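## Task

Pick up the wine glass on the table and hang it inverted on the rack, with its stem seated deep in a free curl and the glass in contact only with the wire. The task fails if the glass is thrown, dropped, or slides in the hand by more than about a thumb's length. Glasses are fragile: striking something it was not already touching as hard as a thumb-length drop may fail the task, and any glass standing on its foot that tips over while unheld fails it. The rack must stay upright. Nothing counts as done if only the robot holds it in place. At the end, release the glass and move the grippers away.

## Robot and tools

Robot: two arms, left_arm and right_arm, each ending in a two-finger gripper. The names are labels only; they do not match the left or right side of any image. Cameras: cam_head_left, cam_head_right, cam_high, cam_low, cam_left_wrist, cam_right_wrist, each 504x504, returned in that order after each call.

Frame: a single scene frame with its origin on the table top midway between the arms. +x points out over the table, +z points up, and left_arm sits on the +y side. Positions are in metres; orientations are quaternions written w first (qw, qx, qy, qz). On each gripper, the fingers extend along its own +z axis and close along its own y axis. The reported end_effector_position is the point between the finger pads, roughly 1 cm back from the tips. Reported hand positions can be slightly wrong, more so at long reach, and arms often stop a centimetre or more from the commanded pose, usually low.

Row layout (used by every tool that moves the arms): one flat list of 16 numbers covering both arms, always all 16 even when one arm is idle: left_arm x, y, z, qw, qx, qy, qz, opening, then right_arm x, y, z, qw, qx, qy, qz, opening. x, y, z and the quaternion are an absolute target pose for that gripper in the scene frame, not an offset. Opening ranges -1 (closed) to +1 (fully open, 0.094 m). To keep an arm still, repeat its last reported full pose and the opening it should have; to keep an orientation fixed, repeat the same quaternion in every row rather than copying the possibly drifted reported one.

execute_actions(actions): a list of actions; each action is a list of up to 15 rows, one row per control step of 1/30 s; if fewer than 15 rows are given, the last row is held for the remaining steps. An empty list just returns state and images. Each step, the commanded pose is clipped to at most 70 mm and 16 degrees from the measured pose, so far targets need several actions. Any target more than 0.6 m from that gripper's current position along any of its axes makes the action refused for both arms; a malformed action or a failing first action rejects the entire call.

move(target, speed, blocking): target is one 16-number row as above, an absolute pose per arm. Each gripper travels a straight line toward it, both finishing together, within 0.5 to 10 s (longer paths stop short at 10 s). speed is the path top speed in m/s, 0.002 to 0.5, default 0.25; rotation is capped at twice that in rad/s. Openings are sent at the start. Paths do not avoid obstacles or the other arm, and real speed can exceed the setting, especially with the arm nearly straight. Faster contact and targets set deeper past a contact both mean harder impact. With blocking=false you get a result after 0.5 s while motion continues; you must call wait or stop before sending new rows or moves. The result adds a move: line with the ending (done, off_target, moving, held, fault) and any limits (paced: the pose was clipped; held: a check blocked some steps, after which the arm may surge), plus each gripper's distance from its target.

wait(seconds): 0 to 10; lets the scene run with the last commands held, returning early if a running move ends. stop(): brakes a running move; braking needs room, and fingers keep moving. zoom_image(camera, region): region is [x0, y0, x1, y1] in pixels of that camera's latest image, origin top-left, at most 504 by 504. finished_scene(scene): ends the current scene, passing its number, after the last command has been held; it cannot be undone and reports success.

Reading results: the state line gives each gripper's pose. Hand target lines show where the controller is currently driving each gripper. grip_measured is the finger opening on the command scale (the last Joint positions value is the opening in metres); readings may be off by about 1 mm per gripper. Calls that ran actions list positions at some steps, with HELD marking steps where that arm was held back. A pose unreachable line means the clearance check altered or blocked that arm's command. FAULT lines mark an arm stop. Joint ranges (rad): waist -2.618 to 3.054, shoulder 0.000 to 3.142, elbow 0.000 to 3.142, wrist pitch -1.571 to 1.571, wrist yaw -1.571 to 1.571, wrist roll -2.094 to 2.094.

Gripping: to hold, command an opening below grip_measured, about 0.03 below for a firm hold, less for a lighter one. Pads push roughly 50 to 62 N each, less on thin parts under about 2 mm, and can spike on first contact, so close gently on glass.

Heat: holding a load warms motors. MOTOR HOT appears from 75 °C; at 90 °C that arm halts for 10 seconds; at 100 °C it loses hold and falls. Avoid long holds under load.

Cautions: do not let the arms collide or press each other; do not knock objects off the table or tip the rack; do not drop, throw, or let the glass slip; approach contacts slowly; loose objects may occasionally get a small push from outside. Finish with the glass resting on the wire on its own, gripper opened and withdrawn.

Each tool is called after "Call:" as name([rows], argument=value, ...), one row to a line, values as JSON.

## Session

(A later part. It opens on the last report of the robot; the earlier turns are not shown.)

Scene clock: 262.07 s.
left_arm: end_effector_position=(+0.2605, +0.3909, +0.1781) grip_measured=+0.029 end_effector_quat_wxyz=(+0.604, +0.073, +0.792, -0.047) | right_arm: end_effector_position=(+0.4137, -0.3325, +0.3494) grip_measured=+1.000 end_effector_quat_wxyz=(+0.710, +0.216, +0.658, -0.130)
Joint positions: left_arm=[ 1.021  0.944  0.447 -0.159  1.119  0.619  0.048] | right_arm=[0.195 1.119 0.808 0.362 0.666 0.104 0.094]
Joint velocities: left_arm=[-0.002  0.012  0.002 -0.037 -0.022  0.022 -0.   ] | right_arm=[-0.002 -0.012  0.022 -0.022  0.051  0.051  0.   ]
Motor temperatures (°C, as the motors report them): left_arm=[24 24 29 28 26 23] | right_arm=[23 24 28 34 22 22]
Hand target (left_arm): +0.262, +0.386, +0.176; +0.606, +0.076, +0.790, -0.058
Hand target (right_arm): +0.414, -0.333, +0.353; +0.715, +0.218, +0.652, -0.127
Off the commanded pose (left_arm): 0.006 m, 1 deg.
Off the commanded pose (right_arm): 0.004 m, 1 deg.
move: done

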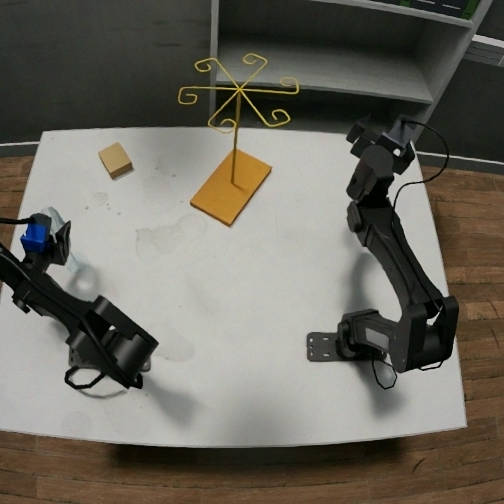

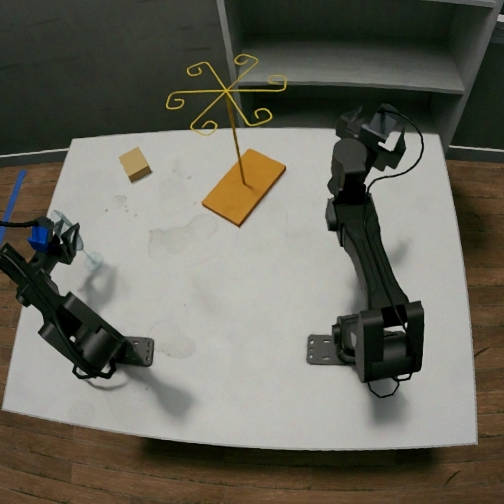

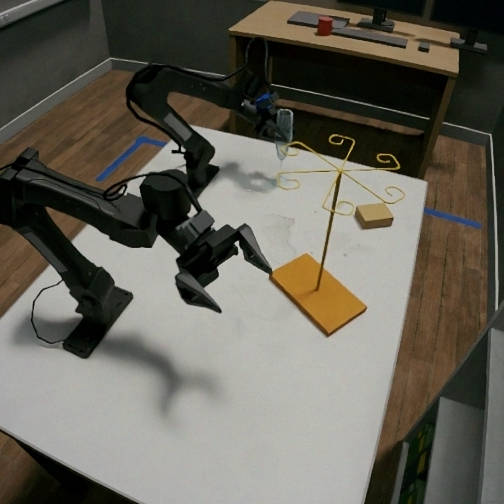

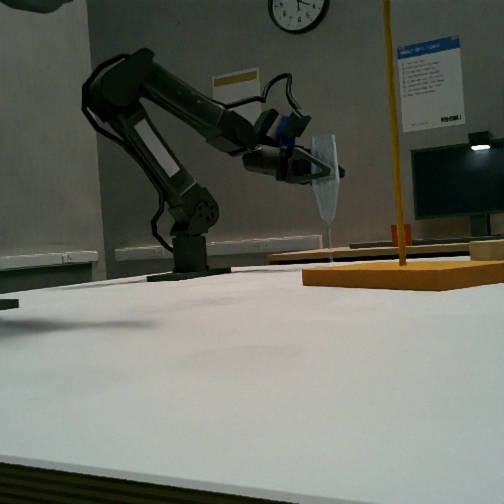

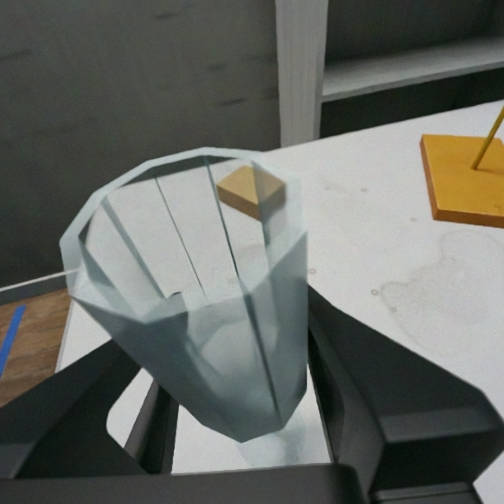

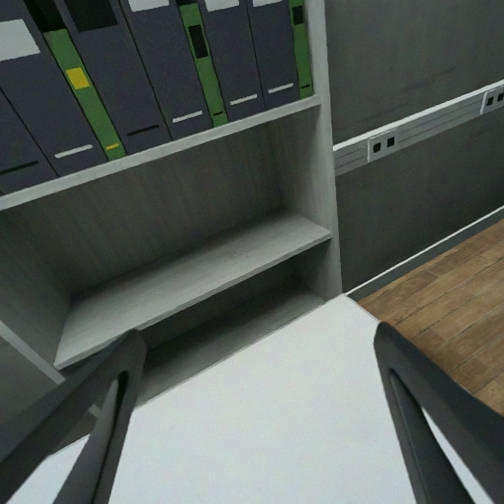

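Call:
move(target=[0.262,0.386,0.176,0.606,0.076,0.7897,-0.0583,-0.005,0.4135,-0.3326,0.3531,0.715,0.218,0.652,-0.127,1], speed=0.04)

Call:
move(target=[0.27,0.36,0.27,0.606,0.076,0.7897,-0.0583,-0.005,0.4135,-0.3326,0.3531,0.715,0.218,0.652,-0.127,1], speed=0.08)

Call:
move(target=[0.30,0.27,0.22,0.092,-0.701,-0.701,-0.092,-0.005,0.4135,-0.3326,0.3531,0.715,0.218,0.652,-0.127,1], speed=0.3)

Scene clock: 291.70 s.
left_arm: end_effector_position=(+0.2605, +0.3909, +0.1781) grip_measured=+0.012 end_effector_quat_wxyz=(+0.604, +0.072, +0.792, -0.047) | right_arm: end_effector_position=(+0.4137, -0.3325, +0.3491) grip_measured=+1.000 end_effector_quat_wxyz=(+0.709, +0.216, +0.658, -0.130)
Joint positions: left_arm=[ 1.021  0.944  0.447 -0.159  1.118  0.618  0.048] | right_arm=[0.195 1.119 0.808 0.361 0.666 0.104 0.094]
Joint velocities: left_arm=[-0.002 -0.007 -0.002 -0.007 -0.022 -0.007  0.   ] | right_arm=[-0.007  0.007 -0.012  0.022 -0.007  0.007  0.   ]
Motor temperatures (°C, as the motors report them): left_arm=[24 24 29 29 25 23] | right_arm=[23 24 28 34 22 22]
Hand target (left_arm): +0.262, +0.386, +0.176; +0.606, +0.076, +0.790, -0.058
Hand target (right_arm): +0.414, -0.333, +0.353; +0.715, +0.218, +0.652, -0.127
Off the commanded pose (left_arm): 0.006 m, 1 deg.
Off the commanded pose (right_arm): 0.004 m, 1 deg.
move: done

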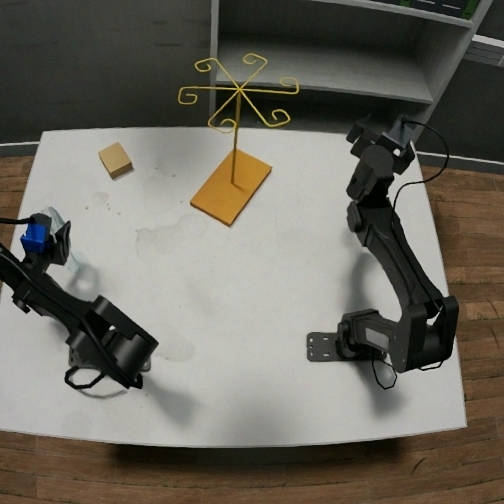

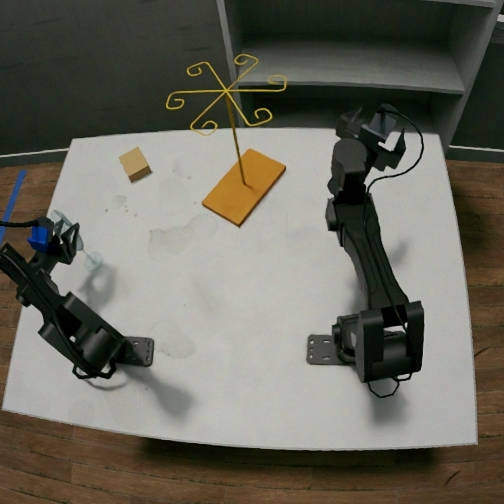

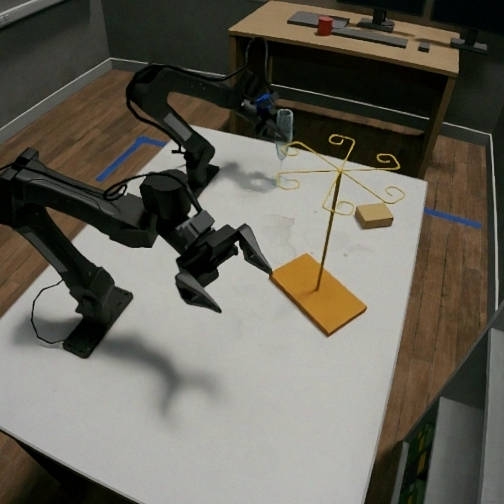

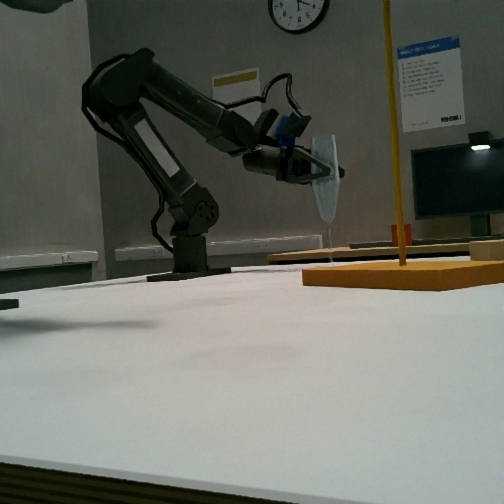

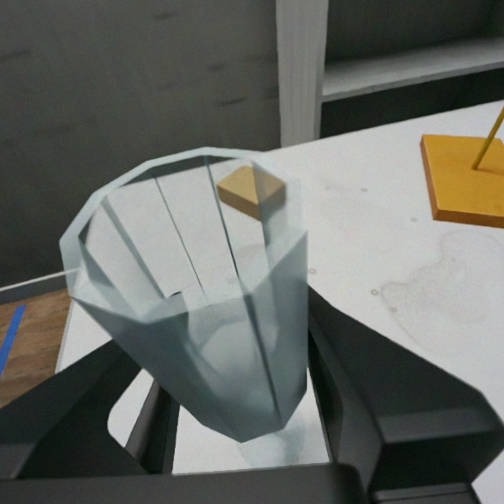

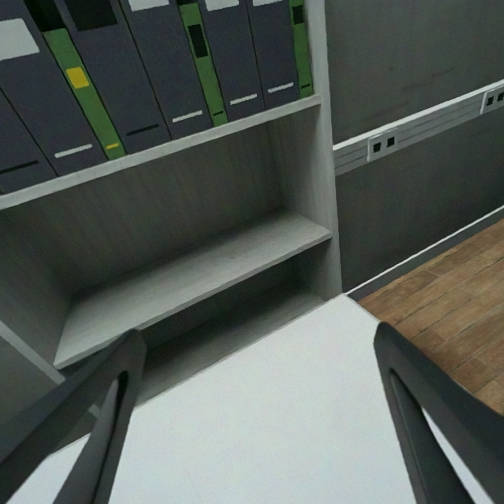

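Scene clock: 293.43 s.
left_arm: end_effector_position=(+0.2703, +0.3664, +0.2496) grip_measured=+0.012 end_effector_quat_wxyz=(+0.592, +0.057, +0.801, -0.066) | right_arm: end_effector_position=(+0.4137, -0.3325, +0.3487) grip_measured=+1.000 end_effector_quat_wxyz=(+0.709, +0.215, +0.659, -0.130)
Joint positions: left_arm=[ 0.881  0.833  0.693 -0.428  1.002  0.455  0.048] | right_arm=[0.195 1.119 0.808 0.359 0.666 0.104 0.094]
Joint velocities: left_arm=[ 0.007 -0.002 -0.002  0.022  0.022  0.007  0.001] | right_arm=[ 0.007  0.007 -0.007 -0.007 -0.051 -0.066  0.   ]
Motor temperatures (°C, as the motors report them): left_arm=[24 24 30 29 25 23] | right_arm=[23 24 28 34 22 22]
Hand target (left_arm): +0.270, +0.360, +0.270; +0.607, +0.076, +0.789, -0.058
Hand target (right_arm): +0.414, -0.333, +0.353; +0.715, +0.218, +0.652, -0.127
Off the commanded pose (left_arm): 0.021 m, 3 deg.
Off the commanded pose (right_arm): 0.004 m, 1 deg.
move: off_target (left_arm)

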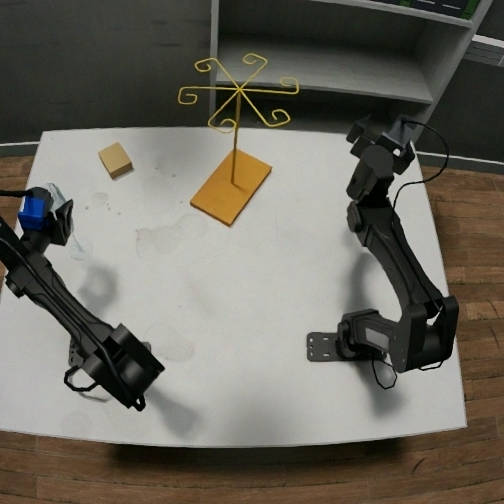

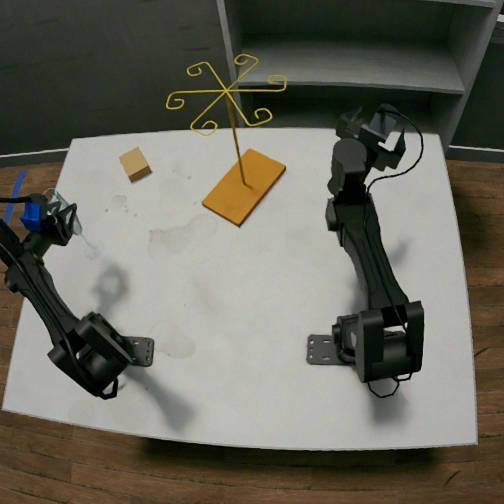

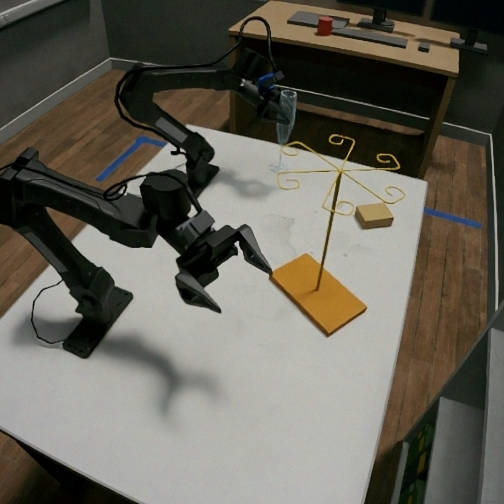

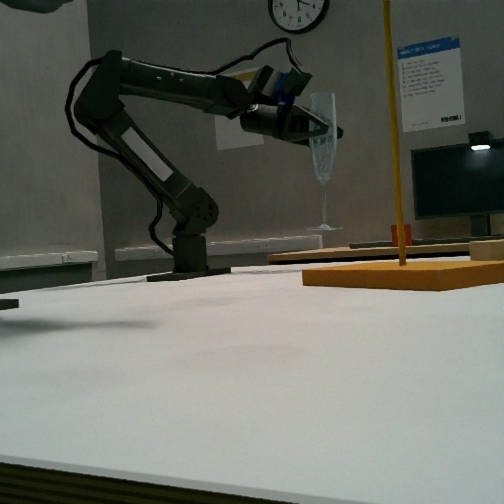

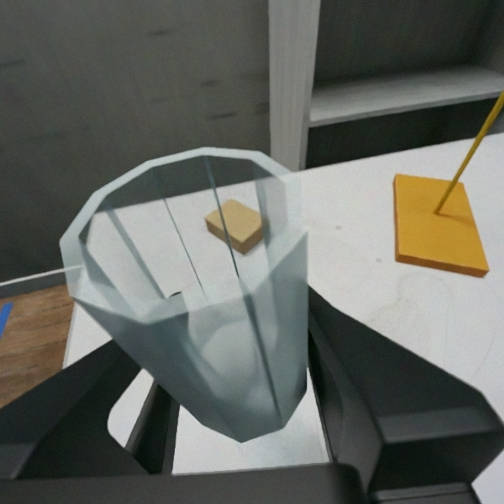

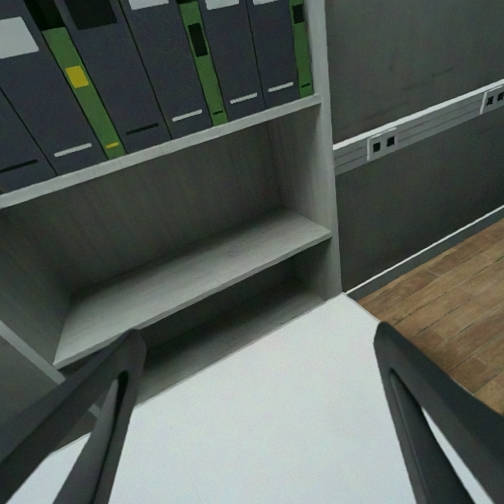

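Scene clock: 297.30 s.
left_arm: end_effector_position=(+0.3020, +0.2708, +0.2145) grip_measured=+0.011 end_effector_quat_wxyz=(-0.033, +0.702, +0.701, +0.120) | right_arm: end_effector_position=(+0.4137, -0.3325, +0.3481) grip_measured=+1.000 end_effector_quat_wxyz=(+0.708, +0.215, +0.660, -0.131)
Joint positions: left_arm=[-0.182  1.606  1.666 -1.544 -0.234  1.415  0.048] | right_arm=[0.195 1.119 0.808 0.356 0.666 0.104 0.094]
Joint velocities: left_arm=[-0.007 -0.017 -0.017 -0.007 -0.007 -0.037 -0.001] | right_arm=[ 0.007 -0.007  0.012  0.051  0.007 -0.007  0.   ]
Motor temperatures (°C, as the motors report them): left_arm=[24 24 30 28 25 23] | right_arm=[23 24 28 35 22 22]
Hand target (left_arm): +0.302, +0.272, +0.221; -0.038, +0.708, +0.694, +0.128
Hand target (right_arm): +0.413, -0.333, +0.353; +0.715, +0.218, +0.652, -0.127
Off the commanded pose (left_arm): 0.006 m, 7 deg.
Off the commanded pose (right_arm): 0.005 m, 1 deg.
joint sent to its limit (left arm) — the command would take joint 4 (wrist pitch) past its lower limit, so that joint was sent only as far as its limit.
move: off_target (left_arm)

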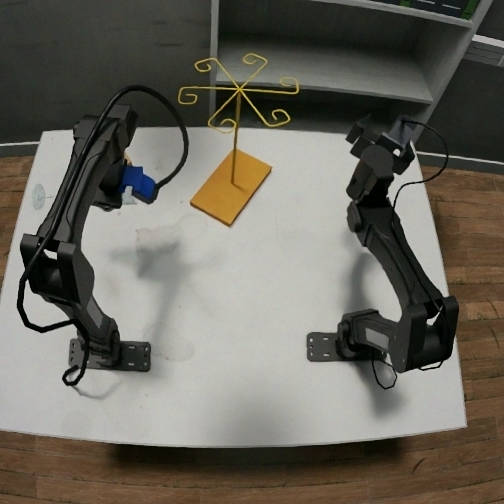

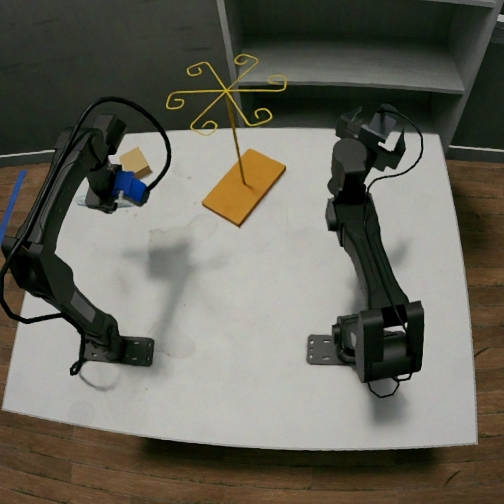

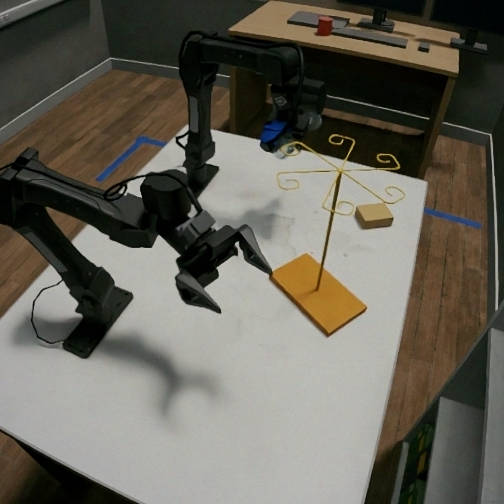

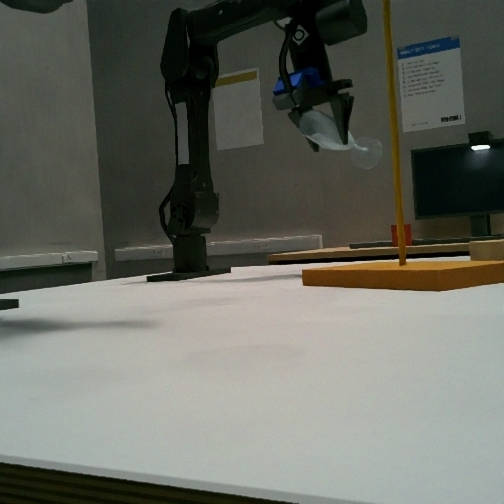

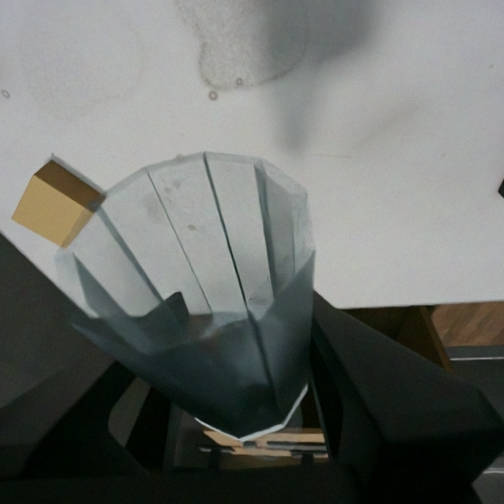

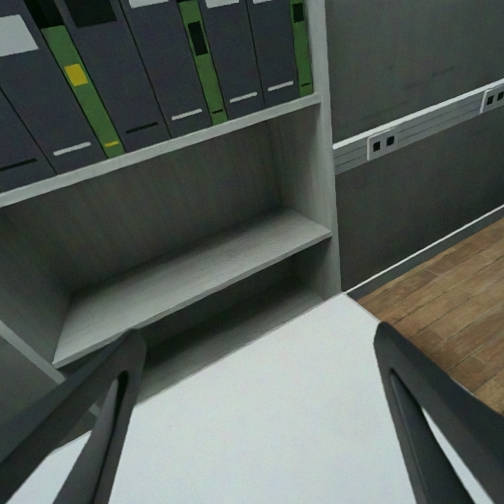

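Call:
move(target=[0.30,0.27,0.075,0.092,-0.701,-0.701,-0.092,-0.005,0.4135,-0.3326,0.3531,0.715,0.218,0.652,-0.127,1], speed=0.12)

Call:
zoom_image(camera="cam_low", region=[200, 100, 450, 300])

Scene clock: 316.23 s.
left_arm: end_effector_position=(+0.2995, +0.2702, +0.0747) grip_measured=+0.011 end_effector_quat_wxyz=(-0.091, +0.702, +0.701, +0.082) | right_arm: end_effector_position=(+0.4137, -0.3325, +0.3478) grip_measured=+1.000 end_effector_quat_wxyz=(+0.707, +0.215, +0.661, -0.131)
Joint positions: left_arm=[-0.188  1.715  1.226 -1.138 -0.239  1.391  0.048] | right_arm=[0.195 1.119 0.808 0.355 0.666 0.104 0.094]
Joint velocities: left_arm=[-0.002 -0.022 -0.007 -0.022 -0.022 -0.007  0.001] | right_arm=[-0.022  0.002  0.002 -0.022 -0.051  0.007  0.   ]
Motor temperatures (°C, as the motors report them): left_arm=[24 25 31 27 25 23] | right_arm=[23 24 28 35 22 22]
Hand target (left_arm): +0.301, +0.270, +0.075; -0.092, +0.702, +0.701, +0.092
Hand target (right_arm): +0.413, -0.333, +0.353; +0.715, +0.218, +0.652, -0.127
Off the commanded pose (left_arm): 0.001 m, 1 deg.
Off the commanded pose (right_arm): 0.005 m, 1 deg.
move: done

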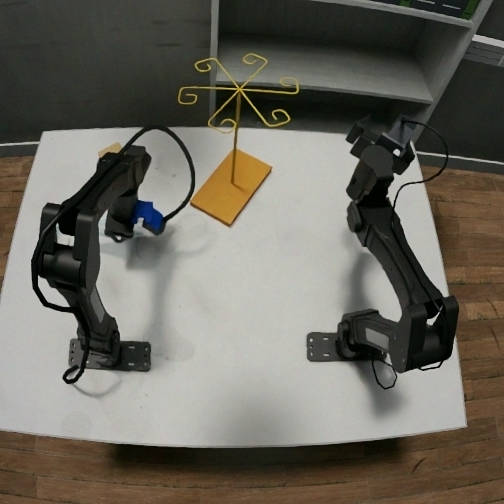

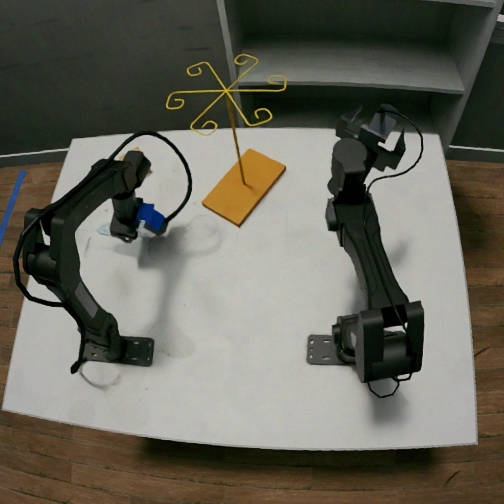

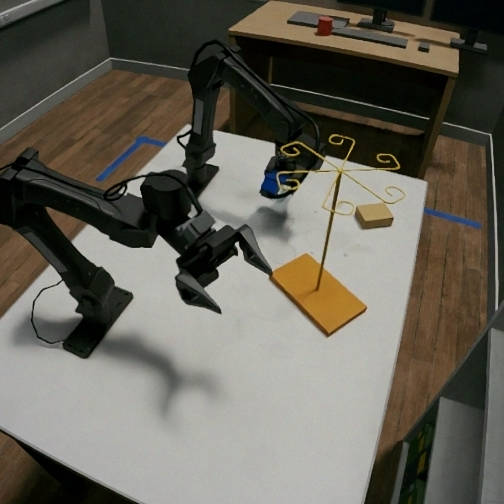

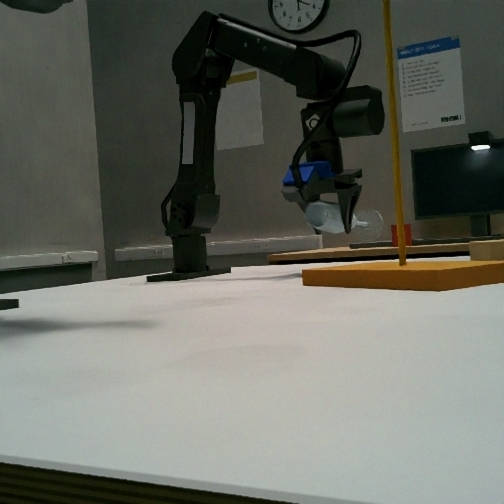

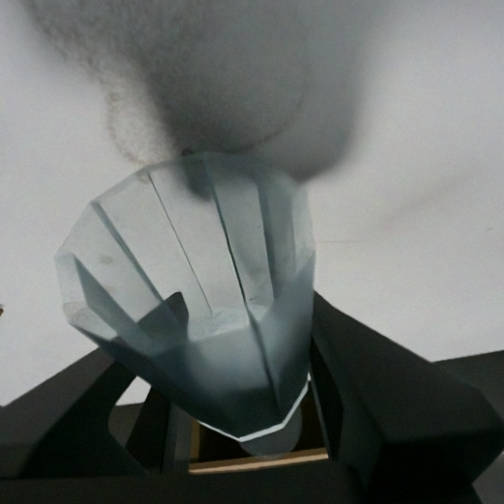

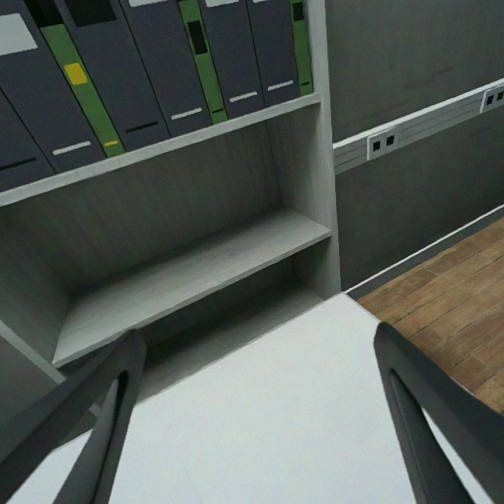

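Region (200, 100, 450, 300) of cam_low's 504x504 image, scaled by 2.016, with more detail than that image has; it fills the top 403 rows of this view, and the rest is white.

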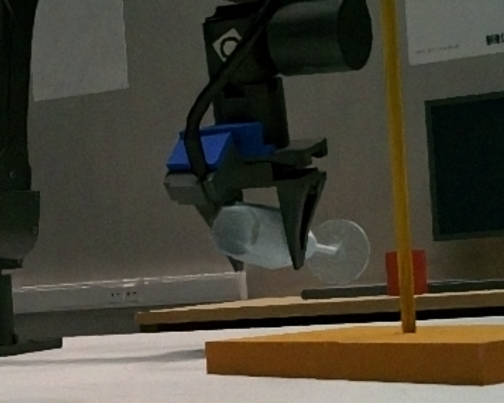

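Call:
move(target=[0.30,0.27,0.04,0.092,-0.701,-0.701,-0.092,-0.005,0.4135,-0.3326,0.3531,0.715,0.218,0.652,-0.127,1], speed=0.03)

Call:
zoom_image(camera="cam_low", region=[250, 150, 420, 290])

Scene clock: 325.47 s.
left_arm: end_effector_position=(+0.3002, +0.2700, +0.0421) grip_measured=+0.011 end_effector_quat_wxyz=(-0.088, +0.701, +0.702, +0.084) | right_arm: end_effector_position=(+0.4137, -0.3325, +0.3477) grip_measured=+1.000 end_effector_quat_wxyz=(+0.707, +0.215, +0.661, -0.131)
Joint positions: left_arm=[-0.188  1.749  1.131 -1.    -0.239  1.39   0.048] | right_arm=[0.195 1.119 0.808 0.354 0.666 0.104 0.094]
Joint velocities: left_arm=[ 0.002 -0.017 -0.022 -0.037  0.081 -0.051 -0.   ] | right_arm=[ 0.007  0.002  0.002 -0.022 -0.066  0.022  0.   ]
Motor temperatures (°C, as the motors report them): left_arm=[24 25 30 26 25 23] | right_arm=[23 24 28 35 22 22]
Hand target (left_arm): +0.300, +0.270, +0.040; -0.092, +0.701, +0.701, +0.092
Hand target (right_arm): +0.413, -0.333, +0.353; +0.715, +0.218, +0.652, -0.127
Off the commanded pose (left_arm): 0.002 m, 1 deg.
Off the commanded pose (right_arm): 0.005 m, 1 deg.
move: done

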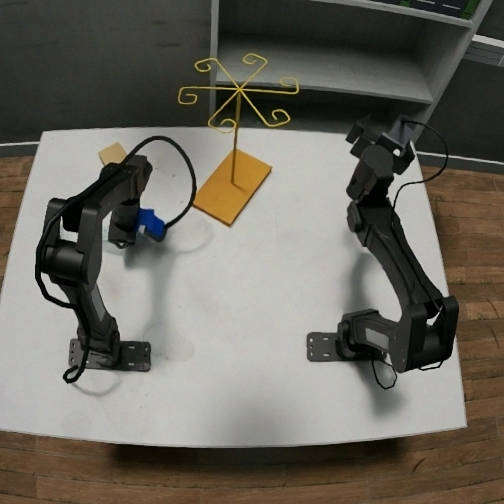

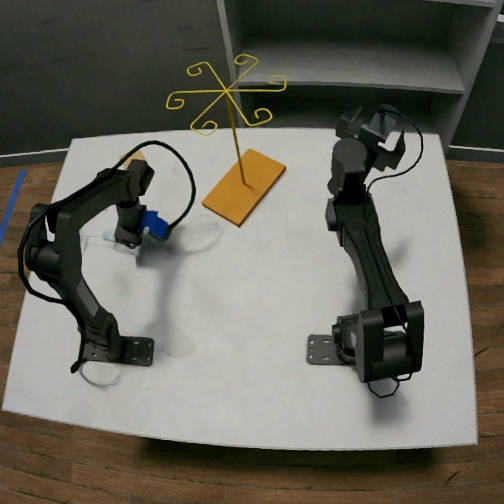

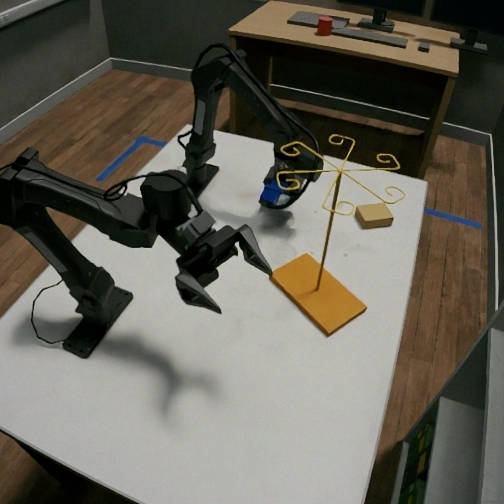

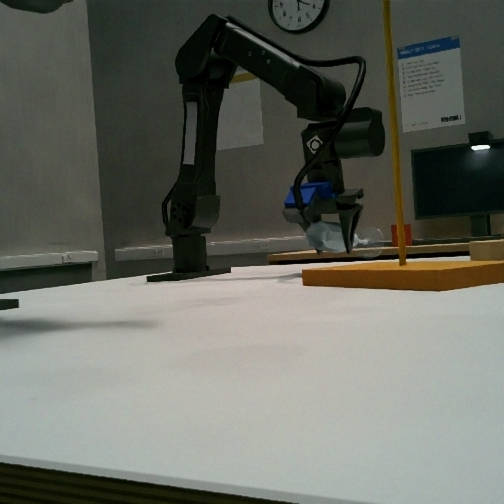

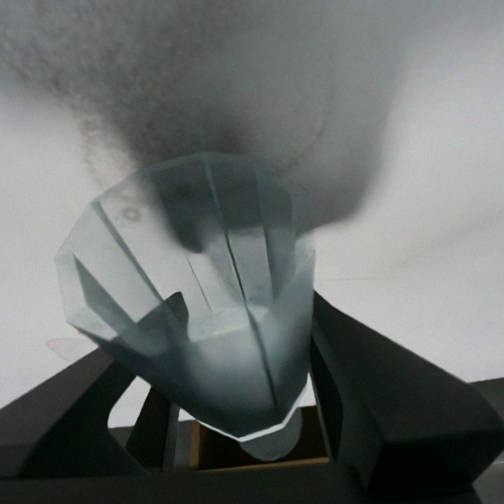

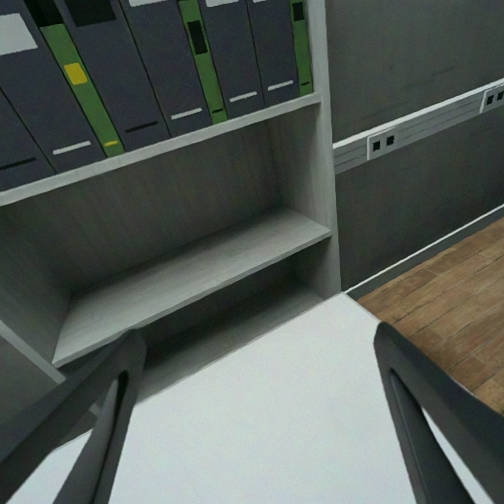

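Region (250, 150, 420, 290) of cam_low's 504x504 image, scaled by 2.965, with more detail than that image has; it fills the top 415 rows of this view, and the rest is white.

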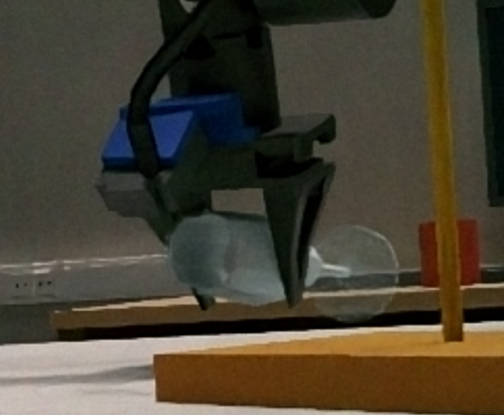

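Call:
move(target=[0.30,0.27,0.022,0.092,-0.701,-0.701,-0.092,-0.005,0.4135,-0.3326,0.3531,0.715,0.218,0.652,-0.127,1], speed=0.02)

Call:
zoom_image(camera="cam_low", region=[250, 170, 420, 290])

Call:
zoom_image(camera="cam_head_right", region=[50, 170, 230, 300])

Scene clock: 336.30 s.
left_arm: end_effector_position=(+0.3006, +0.2710, +0.0253) grip_measured=+0.011 end_effector_quat_wxyz=(-0.089, +0.701, +0.702, +0.087) | right_arm: end_effector_position=(+0.4137, -0.3325, +0.3477) grip_measured=+1.000 end_effector_quat_wxyz=(+0.707, +0.215, +0.661, -0.131)
Joint positions: left_arm=[-0.188  1.776  1.089 -0.932 -0.245  1.389  0.048] | right_arm=[0.195 1.119 0.808 0.354 0.666 0.104 0.094]
Joint velocities: left_arm=[ 0.002  0.017 -0.012 -0.007 -0.051  0.007 -0.001] | right_arm=[-0.017 -0.012  0.002 -0.007  0.066 -0.066  0.   ]
Motor temperatures (°C, as the motors report them): left_arm=[24 26 30 26 25 23] | right_arm=[23 24 28 36 22 22]
Hand target (left_arm): +0.300, +0.270, +0.022; -0.092, +0.701, +0.701, +0.092
Hand target (right_arm): +0.413, -0.333, +0.353; +0.715, +0.218, +0.652, -0.127
Off the commanded pose (left_arm): 0.004 m, 1 deg.
Off the commanded pose (right_arm): 0.005 m, 1 deg.
move: done

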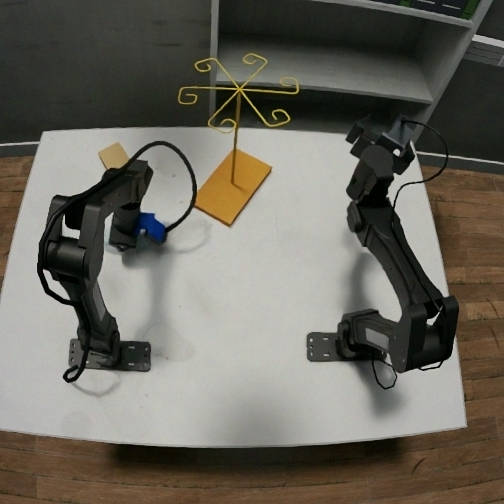

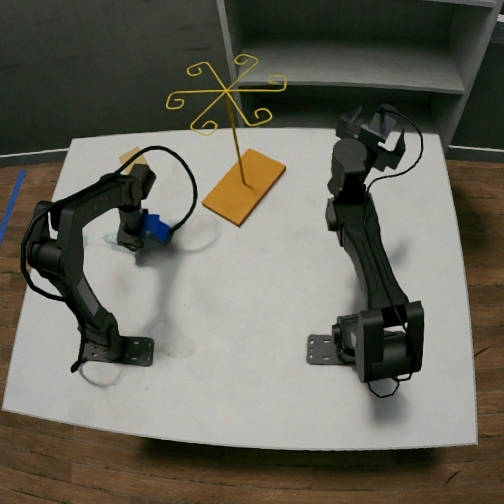

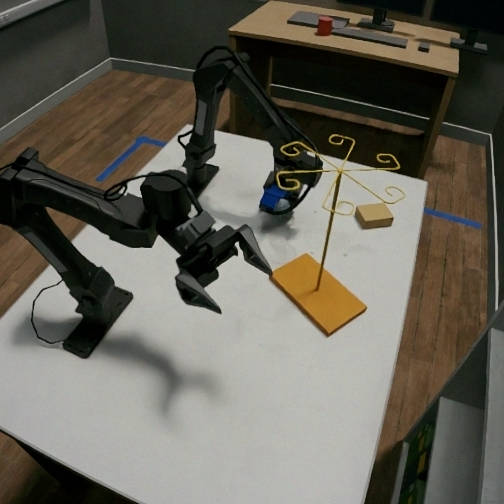

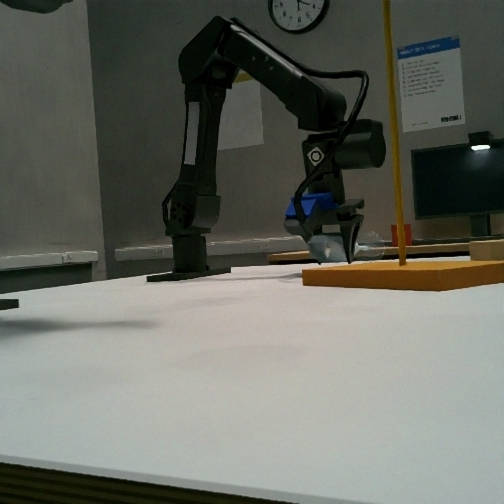

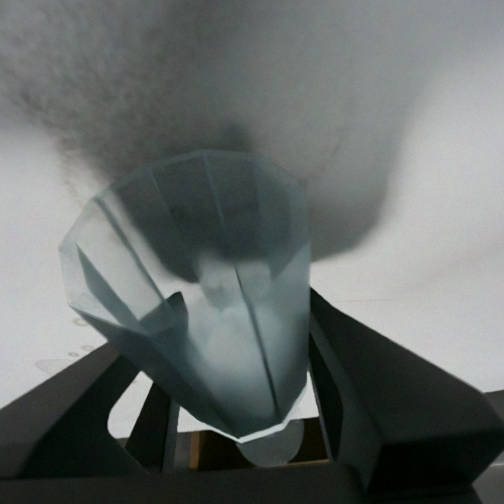

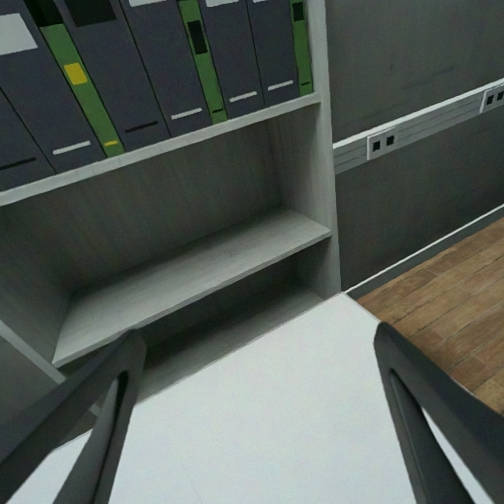

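Region (250, 170, 420, 290) of cam_low's 504x504 image, scaled by 2.965, with more detail than that image has; it fills the top 356 rows of this view, and the rest is white.

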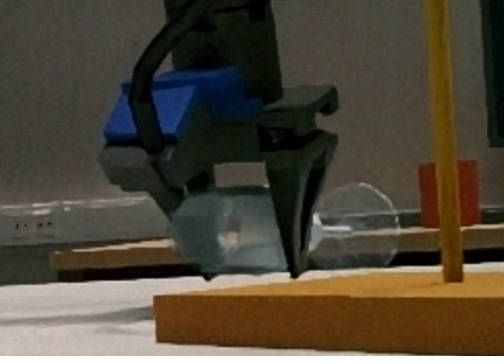

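Region (50, 170, 230, 300) of cam_head_right's 504x504 image, scaled by 2.800, with more detail than that image has.

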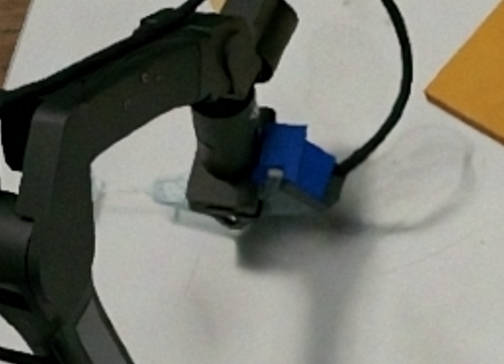

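Call:
move(target=[0.30,0.27,0.025,0.092,-0.701,-0.701,-0.092,0.3,0.4135,-0.3326,0.3531,0.715,0.218,0.652,-0.127,1], speed=0.02)

Call:
move(target=[0.30,0.27,0.11,0.092,-0.701,-0.701,-0.092,0.5,0.4135,-0.3326,0.3531,0.715,0.218,0.652,-0.127,1], speed=0.08)

Scene clock: 343.50 s.
left_arm: end_effector_position=(+0.3012, +0.2725, +0.0257) grip_measured=+0.297 end_effector_quat_wxyz=(-0.091, +0.700, +0.702, +0.091) | right_arm: end_effector_position=(+0.4137, -0.3325, +0.3477) grip_measured=+1.000 end_effector_quat_wxyz=(+0.707, +0.215, +0.661, -0.131)
Joint positions: left_arm=[-0.188  1.776  1.089 -0.93  -0.254  1.389  0.061] | right_arm=[0.195 1.119 0.808 0.354 0.666 0.104 0.094]
Joint velocities: left_arm=[0.002 0.012 0.022 0.037 0.022 0.007 0.   ] | right_arm=[-0.002  0.012 -0.022 -0.007 -0.051 -0.051  0.   ]
Motor temperatures (°C, as the motors report them): left_arm=[24 26 30 26 25 23] | right_arm=[23 24 28 36 22 22]
Hand target (left_arm): +0.300, +0.270, +0.025; -0.092, +0.701, +0.701, +0.092
Hand target (right_arm): +0.413, -0.333, +0.353; +0.715, +0.218, +0.652, -0.127
Off the commanded pose (left_arm): 0.003 m, 0 deg.
Off the commanded pose (right_arm): 0.005 m, 1 deg.
move: done

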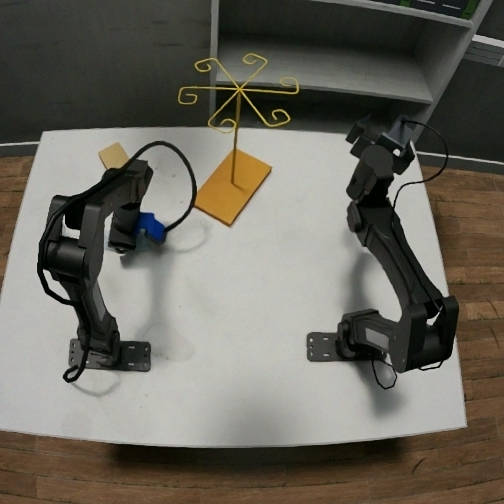

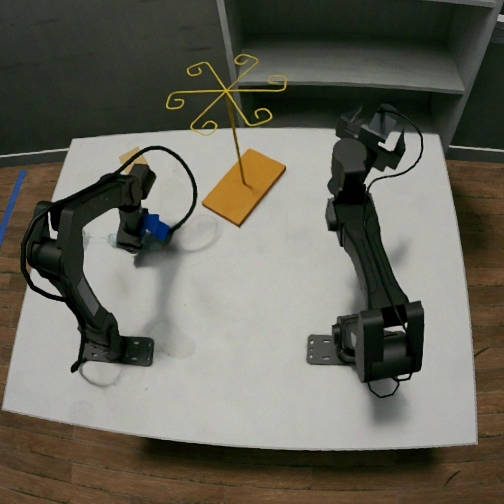

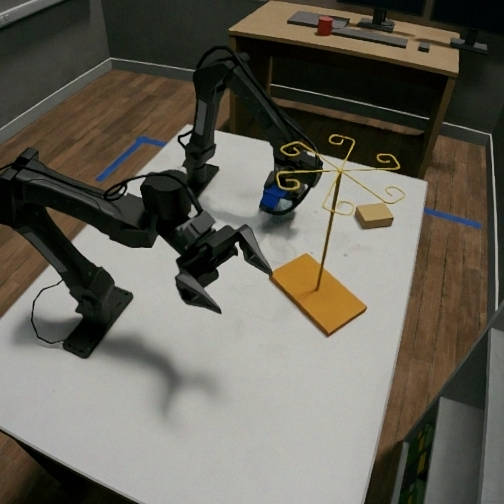

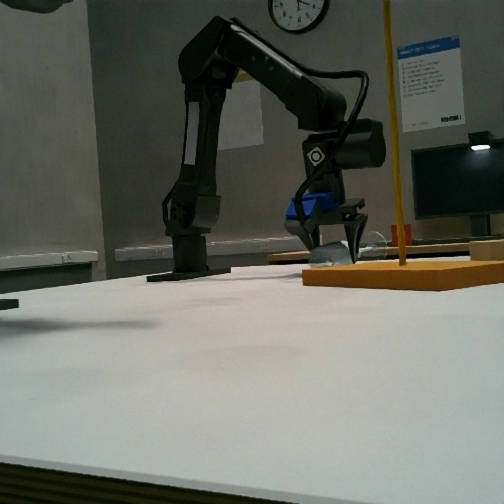

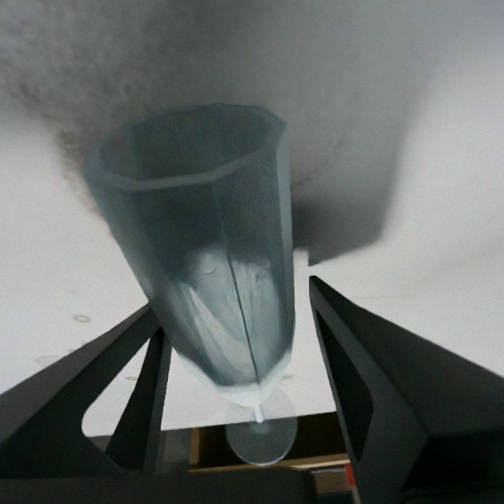

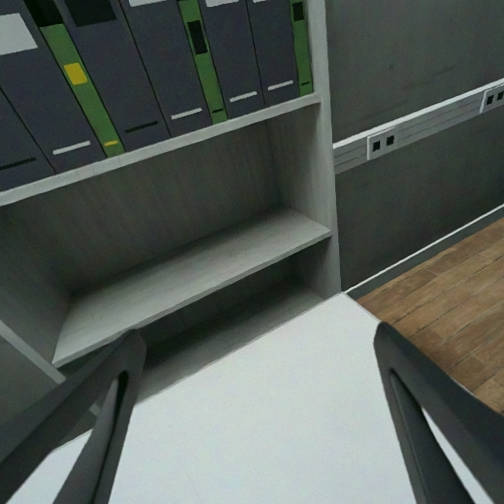

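Scene clock: 345.10 s.
left_arm: end_effector_position=(+0.2977, +0.2734, +0.0963) grip_measured=+0.497 end_effector_quat_wxyz=(-0.103, +0.701, +0.700, +0.084) | right_arm: end_effector_position=(+0.4137, -0.3325, +0.3477) grip_measured=+1.000 end_effector_quat_wxyz=(+0.707, +0.215, +0.661, -0.131)
Joint positions: left_arm=[-0.188  1.706  1.299 -1.237 -0.255  1.389  0.07 ] | right_arm=[0.195 1.119 0.808 0.354 0.666 0.104 0.094]
Joint velocities: left_arm=[-0.017  0.002 -0.002 -0.037 -0.037 -0.022 -0.   ] | right_arm=[ 0.007 -0.002 -0.002  0.081 -0.007  0.037  0.   ]
Motor temperatures (°C, as the motors report them): left_arm=[24 26 30 26 25 23] | right_arm=[23 24 28 36 22 22]
Hand target (left_arm): +0.299, +0.270, +0.110; -0.092, +0.701, +0.701, +0.092
Hand target (right_arm): +0.414, -0.333, +0.353; +0.715, +0.218, +0.652, -0.127
Off the commanded pose (left_arm): 0.014 m, 2 deg.
Off the commanded pose (right_arm): 0.005 m, 1 deg.
move: off_target (left_arm)

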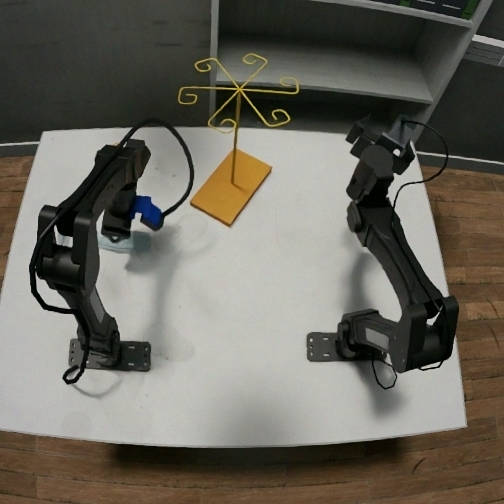

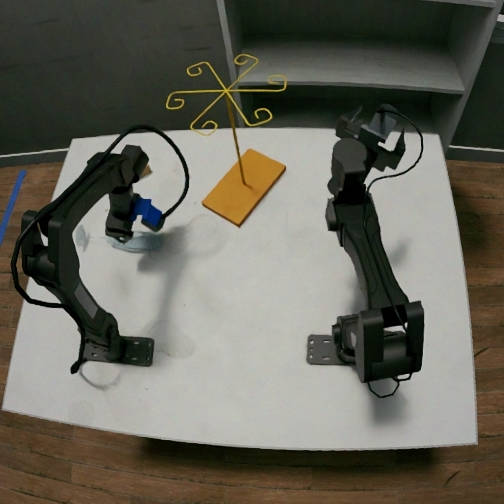

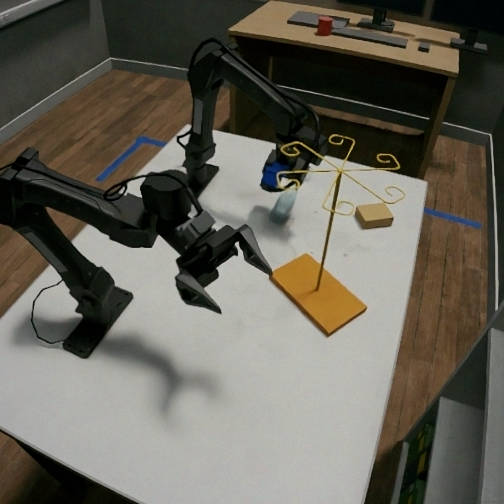

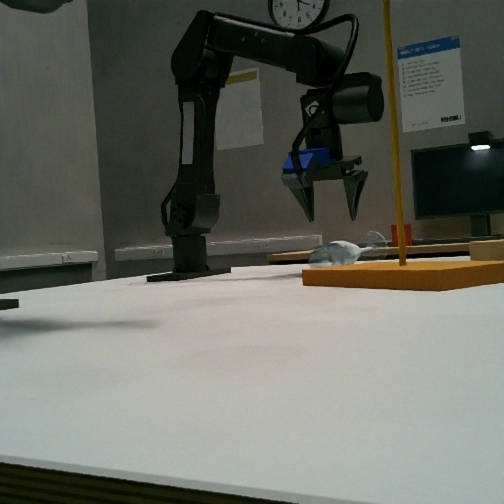

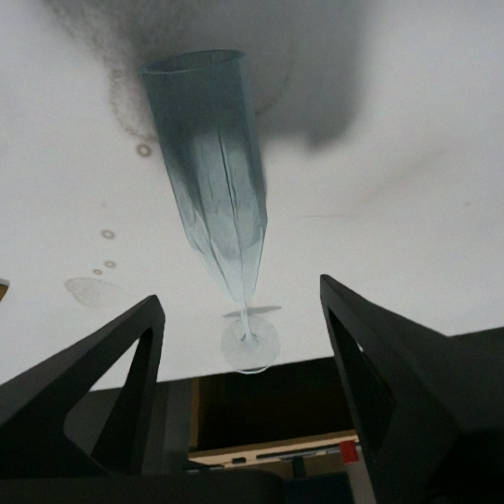

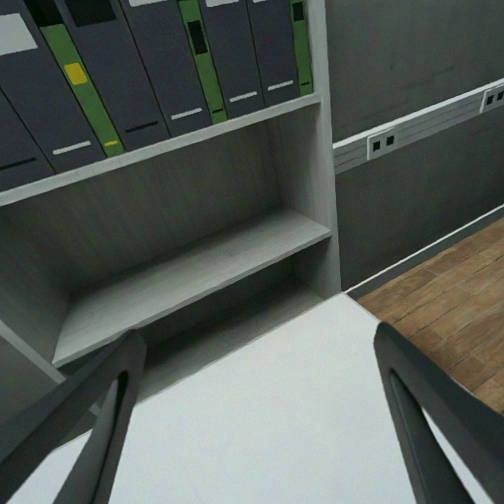

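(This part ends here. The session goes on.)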